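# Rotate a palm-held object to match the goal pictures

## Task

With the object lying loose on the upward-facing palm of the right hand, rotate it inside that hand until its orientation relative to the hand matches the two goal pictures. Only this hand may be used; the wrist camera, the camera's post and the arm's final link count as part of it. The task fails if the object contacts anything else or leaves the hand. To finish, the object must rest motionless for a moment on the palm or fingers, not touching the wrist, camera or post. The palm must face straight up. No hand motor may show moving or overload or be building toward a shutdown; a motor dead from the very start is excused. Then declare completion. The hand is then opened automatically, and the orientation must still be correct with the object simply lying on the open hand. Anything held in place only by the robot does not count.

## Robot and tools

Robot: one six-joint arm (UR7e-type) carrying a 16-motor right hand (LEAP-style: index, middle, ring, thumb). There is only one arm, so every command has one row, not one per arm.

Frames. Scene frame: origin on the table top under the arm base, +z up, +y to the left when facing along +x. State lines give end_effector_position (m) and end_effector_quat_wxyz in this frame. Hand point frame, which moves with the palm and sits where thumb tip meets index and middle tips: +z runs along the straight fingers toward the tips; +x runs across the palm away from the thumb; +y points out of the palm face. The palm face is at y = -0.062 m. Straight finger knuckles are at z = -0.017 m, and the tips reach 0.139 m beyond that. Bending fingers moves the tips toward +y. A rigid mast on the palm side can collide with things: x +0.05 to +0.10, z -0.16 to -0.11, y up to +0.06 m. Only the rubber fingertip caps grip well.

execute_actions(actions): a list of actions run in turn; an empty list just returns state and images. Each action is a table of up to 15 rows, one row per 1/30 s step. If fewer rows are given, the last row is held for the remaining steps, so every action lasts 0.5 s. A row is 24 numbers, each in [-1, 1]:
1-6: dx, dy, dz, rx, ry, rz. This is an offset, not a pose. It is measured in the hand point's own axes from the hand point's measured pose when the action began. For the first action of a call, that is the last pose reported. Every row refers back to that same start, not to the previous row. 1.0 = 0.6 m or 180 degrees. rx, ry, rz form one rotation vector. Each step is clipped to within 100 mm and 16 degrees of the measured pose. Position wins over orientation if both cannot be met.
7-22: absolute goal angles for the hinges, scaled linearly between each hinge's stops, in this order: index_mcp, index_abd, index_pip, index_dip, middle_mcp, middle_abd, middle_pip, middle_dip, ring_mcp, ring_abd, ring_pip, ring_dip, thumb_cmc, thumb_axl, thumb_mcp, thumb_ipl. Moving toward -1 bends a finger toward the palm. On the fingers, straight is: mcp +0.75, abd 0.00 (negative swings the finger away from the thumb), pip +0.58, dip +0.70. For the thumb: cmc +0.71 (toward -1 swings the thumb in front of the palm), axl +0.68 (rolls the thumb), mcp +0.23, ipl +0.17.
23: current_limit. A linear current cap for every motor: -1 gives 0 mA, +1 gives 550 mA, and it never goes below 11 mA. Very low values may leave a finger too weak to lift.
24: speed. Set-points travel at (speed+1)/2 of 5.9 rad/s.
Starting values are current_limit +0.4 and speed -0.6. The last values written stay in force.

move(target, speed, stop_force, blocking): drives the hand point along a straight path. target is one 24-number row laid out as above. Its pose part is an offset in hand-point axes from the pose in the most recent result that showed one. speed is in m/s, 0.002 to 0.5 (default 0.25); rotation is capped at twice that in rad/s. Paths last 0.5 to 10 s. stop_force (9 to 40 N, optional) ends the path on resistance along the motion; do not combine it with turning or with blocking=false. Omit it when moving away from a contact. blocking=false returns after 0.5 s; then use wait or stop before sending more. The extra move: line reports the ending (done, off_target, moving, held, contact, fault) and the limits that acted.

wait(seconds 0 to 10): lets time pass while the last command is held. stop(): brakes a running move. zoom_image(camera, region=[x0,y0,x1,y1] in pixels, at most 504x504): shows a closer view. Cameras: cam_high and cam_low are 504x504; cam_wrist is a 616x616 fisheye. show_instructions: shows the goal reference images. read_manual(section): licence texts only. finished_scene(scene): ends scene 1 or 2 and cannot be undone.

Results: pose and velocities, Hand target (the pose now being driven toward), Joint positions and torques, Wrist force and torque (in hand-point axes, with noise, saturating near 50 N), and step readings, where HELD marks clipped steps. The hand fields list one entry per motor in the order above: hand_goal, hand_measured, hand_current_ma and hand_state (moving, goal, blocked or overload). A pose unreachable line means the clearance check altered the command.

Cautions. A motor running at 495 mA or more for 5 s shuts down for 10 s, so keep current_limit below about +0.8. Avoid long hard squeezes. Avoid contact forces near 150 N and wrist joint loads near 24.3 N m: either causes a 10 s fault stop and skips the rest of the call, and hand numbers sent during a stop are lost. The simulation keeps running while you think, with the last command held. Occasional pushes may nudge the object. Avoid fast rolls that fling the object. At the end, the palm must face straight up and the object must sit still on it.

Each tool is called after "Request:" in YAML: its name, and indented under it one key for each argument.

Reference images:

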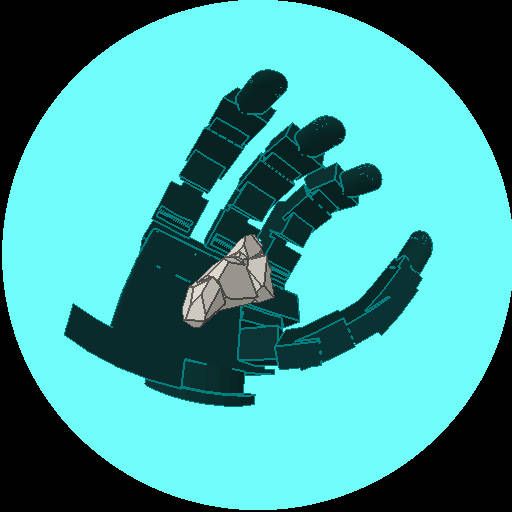

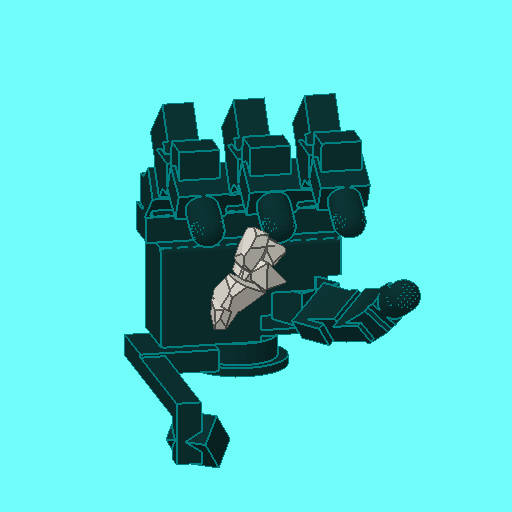

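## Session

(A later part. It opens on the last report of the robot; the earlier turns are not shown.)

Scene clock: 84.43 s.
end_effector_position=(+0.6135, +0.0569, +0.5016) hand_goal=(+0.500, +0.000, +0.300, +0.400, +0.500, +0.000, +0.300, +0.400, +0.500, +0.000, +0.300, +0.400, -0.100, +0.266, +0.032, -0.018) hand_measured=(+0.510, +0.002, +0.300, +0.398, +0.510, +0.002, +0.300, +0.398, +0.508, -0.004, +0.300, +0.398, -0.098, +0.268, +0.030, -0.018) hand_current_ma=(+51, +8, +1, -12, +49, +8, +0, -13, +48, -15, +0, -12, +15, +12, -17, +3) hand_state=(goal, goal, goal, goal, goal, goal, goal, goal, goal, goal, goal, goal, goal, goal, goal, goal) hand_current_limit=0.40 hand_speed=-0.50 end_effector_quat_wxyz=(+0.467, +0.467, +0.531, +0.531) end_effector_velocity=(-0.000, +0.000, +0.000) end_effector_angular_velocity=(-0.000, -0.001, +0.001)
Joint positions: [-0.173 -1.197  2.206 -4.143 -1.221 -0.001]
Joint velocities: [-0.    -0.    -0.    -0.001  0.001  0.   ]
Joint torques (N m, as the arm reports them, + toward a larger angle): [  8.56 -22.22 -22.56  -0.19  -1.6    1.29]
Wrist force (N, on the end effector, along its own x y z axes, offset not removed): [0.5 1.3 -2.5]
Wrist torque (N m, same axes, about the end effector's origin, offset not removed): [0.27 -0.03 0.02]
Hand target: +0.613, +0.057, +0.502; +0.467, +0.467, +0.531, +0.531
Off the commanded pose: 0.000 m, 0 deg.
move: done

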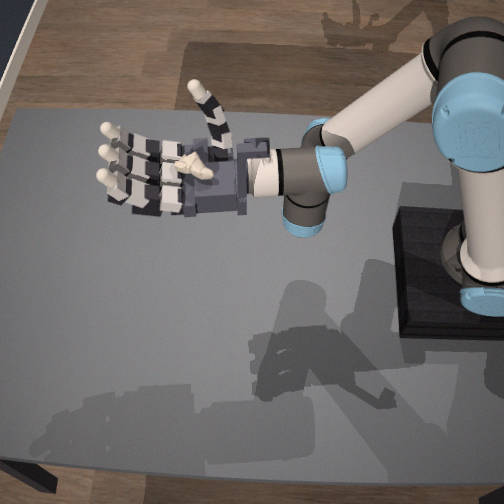

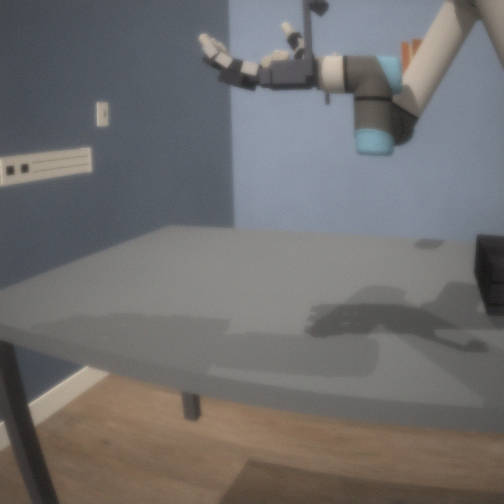

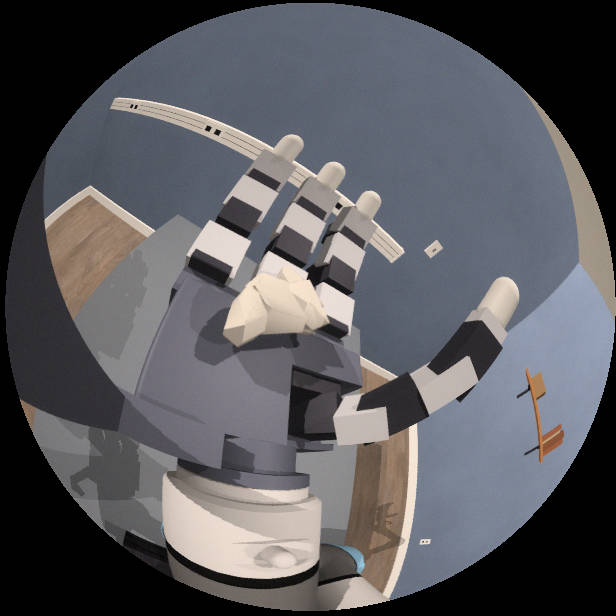

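Yaw is about right, but the head overhangs; push it back onto the palm with the knuckles.

Request:
move:
  target: [0,0,0,0,0,0,-0.6,0,0.5,0.6,-0.6,0,0.5,0.6,0.5,0,0.3,0.4,0.2,0.266,0.032,-0.018,0.4,-0.7]

Request:
move:
  target: [0,0,0,0,0,0,0.3,0,0.3,0.4,0.3,0,0.3,0.4,0.3,0,0.3,0.4,-0.1,0.266,0.032,-0.018,0.4,-0.5]

Request:
zoom_image:
  camera: "cam_wrist"
  region: [150, 220, 410, 440]

Request:
zoom_image:
  camera: "cam_high"
  region: [120, 70, 280, 230]

Scene clock: 94.87 s.
end_effector_position=(+0.6135, +0.0569, +0.5016) hand_goal=(-0.600, +0.000, +0.500, +0.600, -0.600, +0.000, +0.500, +0.600, +0.500, +0.000, +0.300, +0.400, +0.200, +0.266, +0.032, -0.018) hand_measured=(-0.598, +0.002, +0.500, +0.598, -0.598, +0.002, +0.500, +0.598, +0.508, -0.004, +0.300, +0.398, +0.206, +0.268, +0.032, -0.018) hand_current_ma=(+9, +8, +0, -12, +12, +8, +0, -13, +48, -15, +0, -12, +32, +12, -6, +3) hand_state=(goal, goal, goal, goal, goal, goal, goal, goal, goal, goal, goal, goal, goal, goal, goal, goal) hand_current_limit=0.40 hand_speed=-0.70 end_effector_quat_wxyz=(+0.467, +0.467, +0.531, +0.531) end_effector_velocity=(+0.000, +0.000, +0.001) end_effector_angular_velocity=(-0.001, -0.002, +0.001)
Joint positions: [-0.173 -1.197  2.206 -4.143 -1.221 -0.001]
Joint velocities: [-0.    -0.001 -0.002  0.001  0.001 -0.   ]
Joint torques (N m, as the arm reports them, + toward a larger angle): [ -2.   -38.58  -3.92  -1.32   2.45  -1.49]
Wrist force (N, on the end effector, along its own x y z axes, offset not removed): [0.5 -0.3 0.4]
Wrist torque (N m, same axes, about the end effector's origin, offset not removed): [-0.41 -0.13 0.01]
Hand target: +0.613, +0.057, +0.502; +0.467, +0.467, +0.531, +0.531
Off the commanded pose: 0.000 m, 0 deg.
move: done

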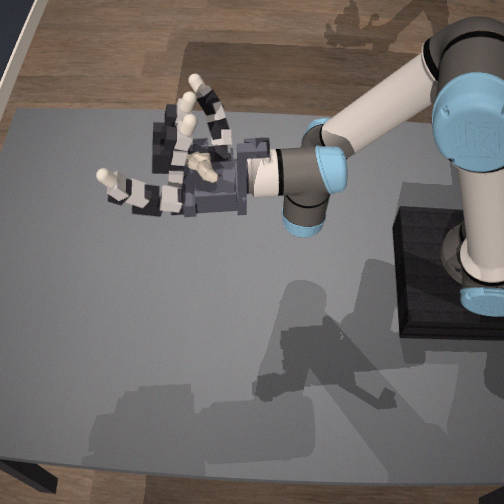

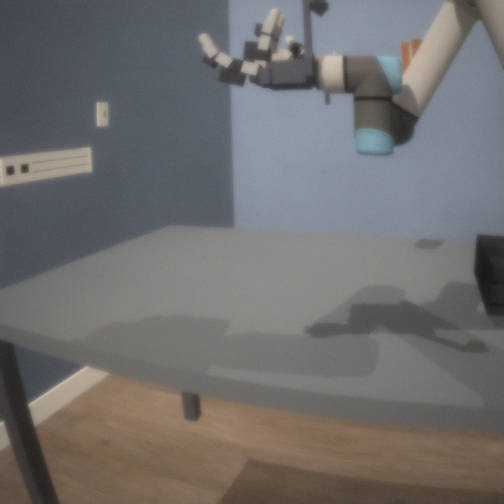

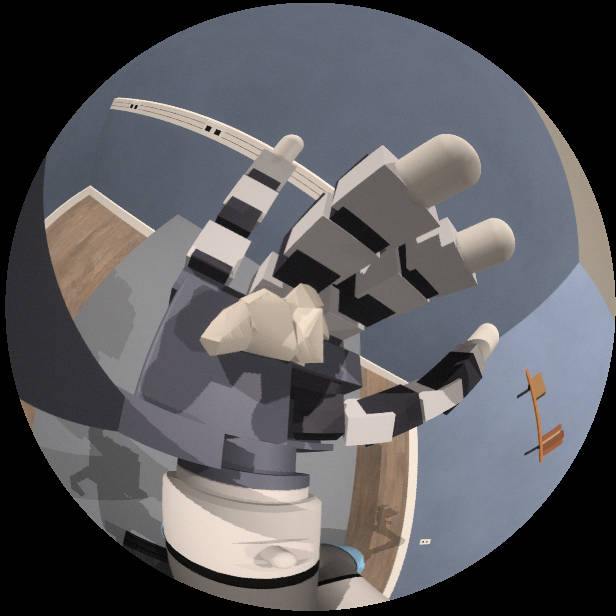

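Scene clock: 96.03 s.
end_effector_position=(+0.6135, +0.0569, +0.5016) hand_goal=(+0.300, +0.000, +0.300, +0.400, +0.300, +0.000, +0.300, +0.400, +0.300, +0.000, +0.300, +0.400, -0.100, +0.266, +0.032, -0.018) hand_measured=(+0.308, +0.002, +0.302, +0.402, +0.308, +0.002, +0.302, +0.402, +0.320, -0.004, +0.300, +0.398, -0.088, +0.268, +0.032, -0.018) hand_current_ma=(+44, +8, +13, +13, +42, +8, +13, +14, +124, -15, +2, -12, +71, +12, -4, +3) hand_state=(goal, goal, goal, goal, goal, goal, goal, goal, blocked, goal, goal, goal, goal, goal, goal, goal) hand_current_limit=0.40 hand_speed=-0.50 end_effector_quat_wxyz=(+0.467, +0.467, +0.531, +0.531) end_effector_velocity=(+0.000, -0.000, +0.001) end_effector_angular_velocity=(-0.000, +0.000, -0.000)
Joint positions: [-0.173 -1.197  2.206 -4.143 -1.221 -0.001]
Joint velocities: [-0.001 -0.001 -0.001  0.002  0.    -0.   ]
Joint torques (N m, as the arm reports them, + toward a larger angle): [ -2.67 -39.28  -3.01  -1.36   2.41  -1.52]
Wrist force (N, on the end effector, along its own x y z axes, offset not removed): [-0.1 1.5 -0.6]
Wrist torque (N m, same axes, about the end effector's origin, offset not removed): [0.17 0.00 -0.05]
Hand target: +0.613, +0.057, +0.502; +0.467, +0.467, +0.531, +0.531
Off the commanded pose: 0.000 m, 0 deg.
move: done

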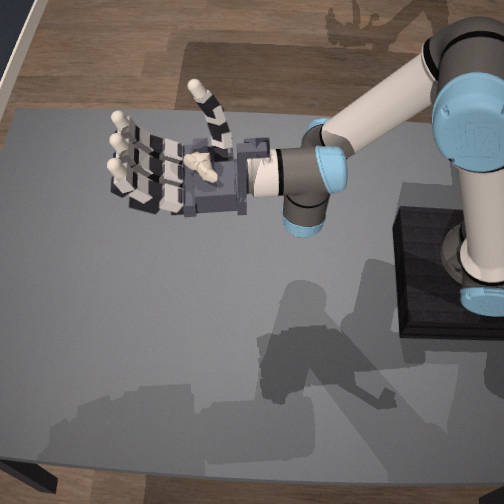

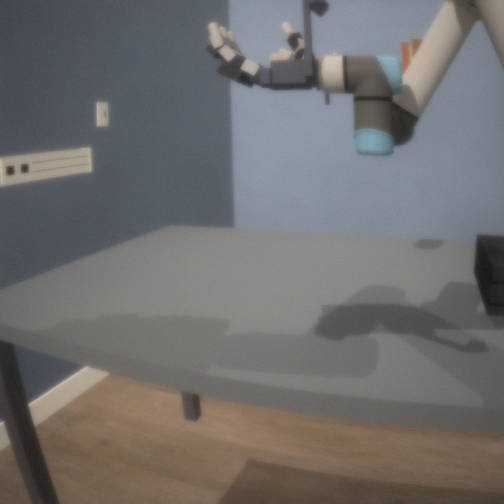

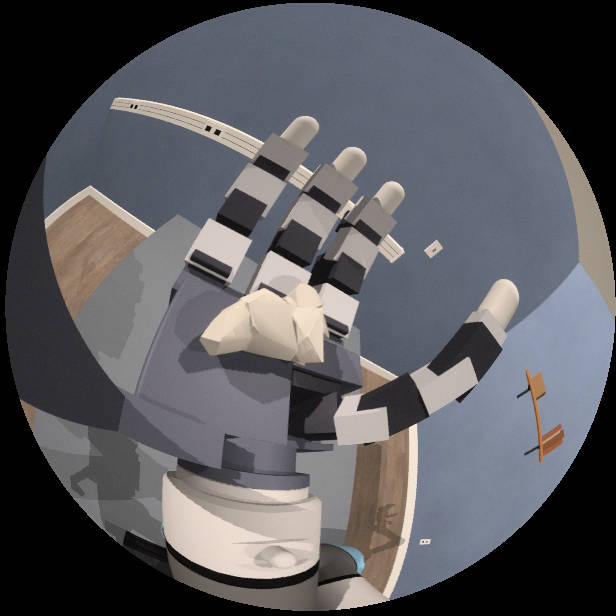

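Region (150, 220, 410, 440) of cam_wrist's 616x616 image, scaled by 1.938, with more detail than that image has; it fills the top 426 rows of this view, and the rest is white.

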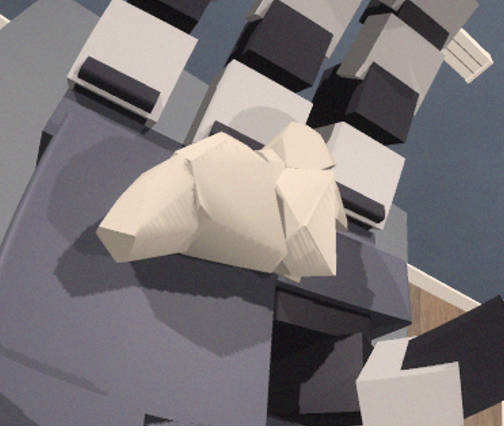

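Region (120, 70, 280, 230) of cam_high's 504x504 image, scaled by 3.150, with more detail than that image has.

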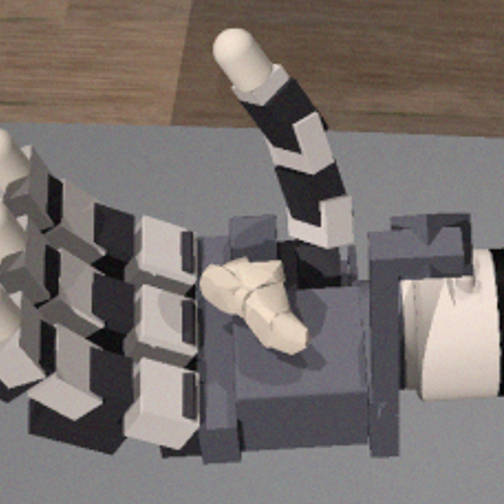

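Rotated back ~20°. Sweep the tail with the ring tip.

Request:
move:
  target: [0,0,0,0,0,0,0.3,0,0.3,0.4,0.3,0,0.3,0.4,-0.4,0,-0.6,-0.35,-0.1,0.266,0.032,-0.018,0.4,-0.4]

Request:
move:
  target: [0,0,0,0,0,0,0.3,0,0.3,0.4,0.3,0,0.3,0.4,-0.5,-0.85,-0.72,-0.2,-0.1,0.266,0.032,-0.018,0.4,-0.8]

Request:
move:
  target: [0,0,0,0,0,0,0.3,0,0.3,0.4,0.3,0,0.3,0.4,-0.35,0,-0.55,-0.2,-0.1,0.266,0.032,-0.018,0.4,-0.4]

Scene clock: 106.57 s.
end_effector_position=(+0.6135, +0.0569, +0.5016) hand_goal=(+0.300, +0.000, +0.300, +0.400, +0.300, +0.000, +0.300, +0.400, -0.400, +0.000, -0.600, -0.350, -0.100, +0.266, +0.032, -0.018) hand_measured=(+0.308, +0.002, +0.302, +0.402, +0.308, +0.002, +0.302, +0.402, -0.398, -0.004, -0.600, -0.348, -0.088, +0.268, +0.032, -0.018) hand_current_ma=(+44, +8, +13, +13, +42, +8, +13, +14, +10, -15, -1, +12, +71, +12, -4, +3) hand_state=(goal, goal, goal, goal, goal, goal, goal, goal, goal, goal, goal, goal, goal, goal, goal, goal) hand_current_limit=0.40 hand_speed=-0.40 end_effector_quat_wxyz=(+0.467, +0.467, +0.531, +0.531) end_effector_velocity=(-0.000, +0.000, -0.001) end_effector_angular_velocity=(+0.001, +0.002, +0.000)
Joint positions: [-0.173 -1.197  2.206 -4.143 -1.221 -0.001]
Joint velocities: [ 0.    -0.     0.002  0.    -0.     0.   ]
Joint torques (N m, as the arm reports them, + toward a larger angle): [ -2.78 -38.11  -4.61  -1.48   2.63  -1.19]
Wrist force (N, on the end effector, along its own x y z axes, offset not removed): [-0.8 1.8 0.5]
Wrist torque (N m, same axes, about the end effector's origin, offset not removed): [0.08 0.03 -0.15]
Hand target: +0.613, +0.057, +0.502; +0.467, +0.467, +0.531, +0.531
Off the commanded pose: 0.000 m, 0 deg.
move: done

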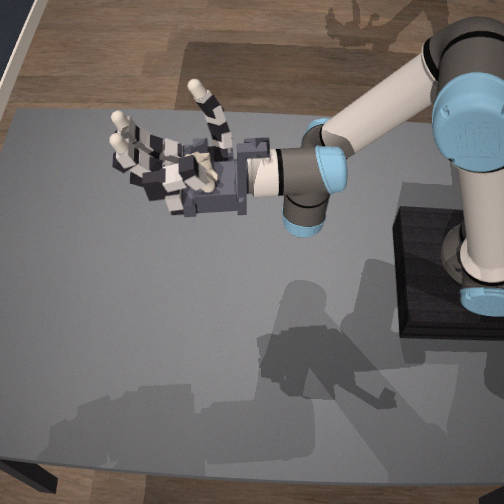

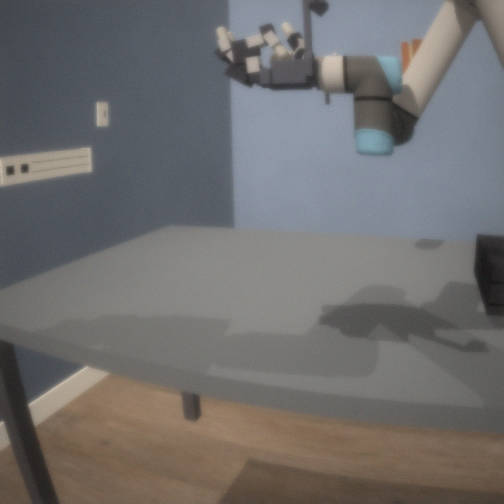

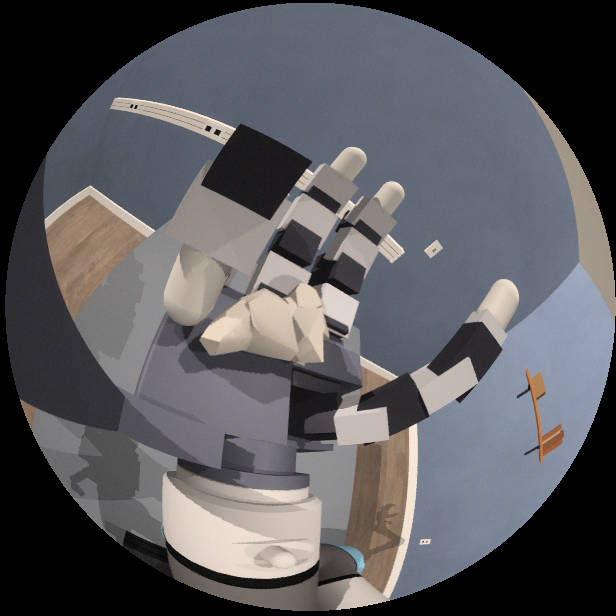

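Scene clock: 108.37 s.
end_effector_position=(+0.6135, +0.0569, +0.5016) hand_goal=(+0.300, +0.000, +0.300, +0.400, +0.300, +0.000, +0.300, +0.400, -0.500, -0.850, -0.720, -0.200, -0.100, +0.266, +0.032, -0.018) hand_measured=(+0.308, +0.002, +0.302, +0.402, +0.308, +0.002, +0.302, +0.402, -0.492, -0.848, -0.702, -0.192, -0.088, +0.268, +0.032, -0.018) hand_current_ma=(+44, +8, +13, +13, +42, +8, +13, +14, +49, +12, +86, +46, +71, +12, -4, +3) hand_state=(goal, goal, goal, goal, goal, goal, goal, goal, goal, goal, goal, goal, goal, goal, goal, goal) hand_current_limit=0.40 hand_speed=-0.80 end_effector_quat_wxyz=(+0.467, +0.467, +0.531, +0.531) end_effector_velocity=(-0.000, +0.000, +0.001) end_effector_angular_velocity=(-0.001, -0.002, +0.001)
Joint positions: [-0.173 -1.197  2.206 -4.143 -1.221 -0.001]
Joint velocities: [ 0.    -0.001 -0.001 -0.     0.    -0.001]
Joint torques (N m, as the arm reports them, + toward a larger angle): [ -2.   -38.14  -4.32  -1.91   2.39  -1.34]
Wrist force (N, on the end effector, along its own x y z axes, offset not removed): [0.1 -0.1 -0.6]
Wrist torque (N m, same axes, about the end effector's origin, offset not removed): [-0.15 -0.13 -0.05]
Hand target: +0.613, +0.057, +0.502; +0.467, +0.467, +0.531, +0.531
Off the commanded pose: 0.000 m, 0 deg.
move: done

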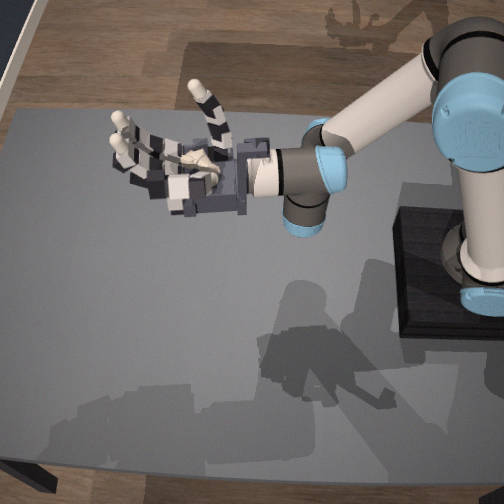

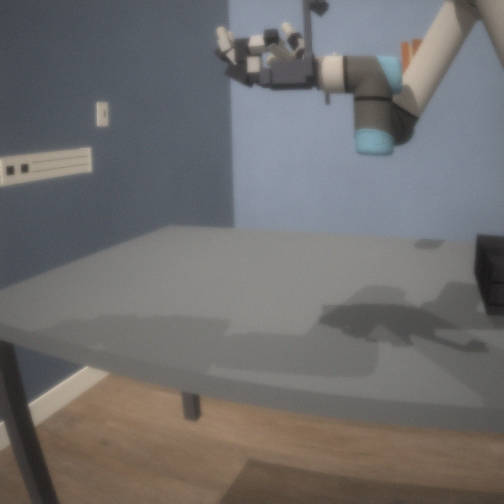

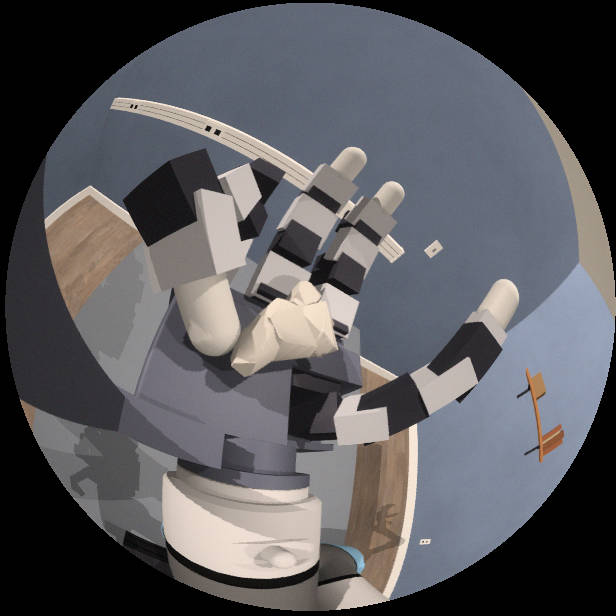

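Scene clock: 109.40 s.
end_effector_position=(+0.6135, +0.0569, +0.5016) hand_goal=(+0.300, +0.000, +0.300, +0.400, +0.300, +0.000, +0.300, +0.400, -0.350, +0.000, -0.550, -0.200, -0.100, +0.266, +0.032, -0.018) hand_measured=(+0.308, +0.002, +0.302, +0.402, +0.308, +0.002, +0.302, +0.402, -0.352, -0.004, -0.558, -0.198, -0.088, +0.268, +0.032, -0.018) hand_current_ma=(+44, +8, +13, +13, +42, +8, +13, +14, -16, -15, -38, +12, +71, +12, -4, +3) hand_state=(goal, goal, goal, goal, goal, goal, goal, goal, goal, goal, goal, goal, goal, goal, goal, goal) hand_current_limit=0.40 hand_speed=-0.40 end_effector_quat_wxyz=(+0.467, +0.467, +0.531, +0.531) end_effector_velocity=(-0.000, +0.000, -0.001) end_effector_angular_velocity=(+0.001, +0.002, +0.000)
Joint positions: [-0.173 -1.197  2.206 -4.143 -1.221 -0.001]
Joint velocities: [ 0.    -0.001  0.002  0.001  0.     0.001]
Joint torques (N m, as the arm reports them, + toward a larger angle): [ -2.86 -36.81  -4.48  -1.71   2.03  -1.57]
Wrist force (N, on the end effector, along its own x y z axes, offset not removed): [-0.7 0.5 -0.5]
Wrist torque (N m, same axes, about the end effector's origin, offset not removed): [-0.06 0.11 -0.20]
Hand target: +0.613, +0.057, +0.502; +0.467, +0.467, +0.531, +0.531
Off the commanded pose: 0.000 m, 0 deg.
move: done

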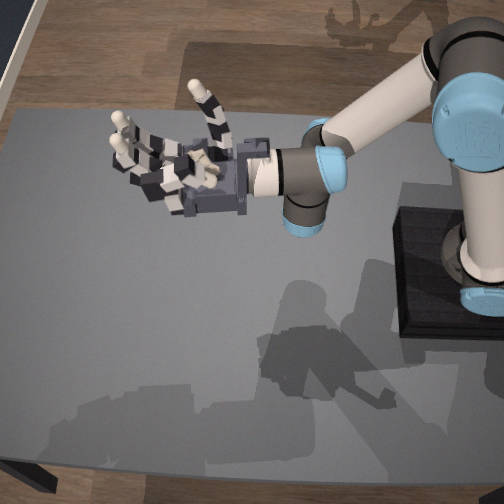

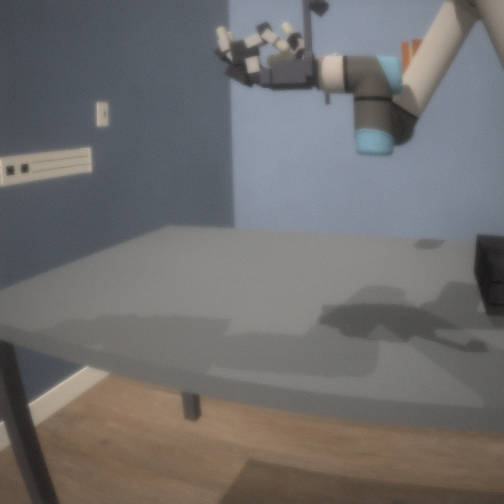

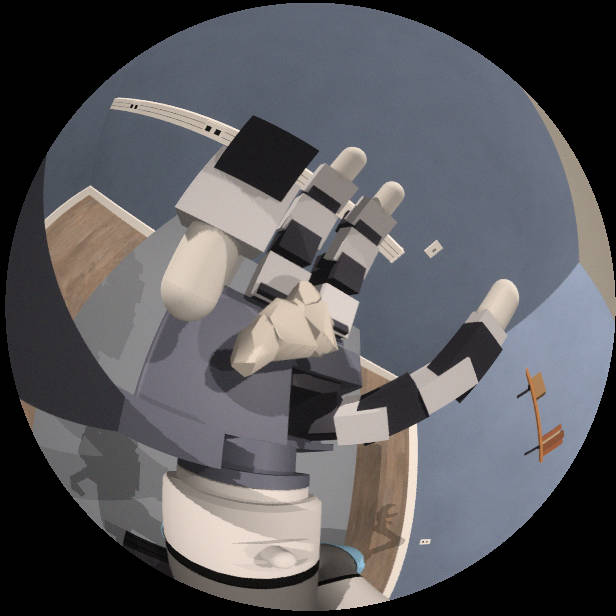

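Matches.

Request:
finished_scene:
  scene: 1

The scene is finished: the task was done.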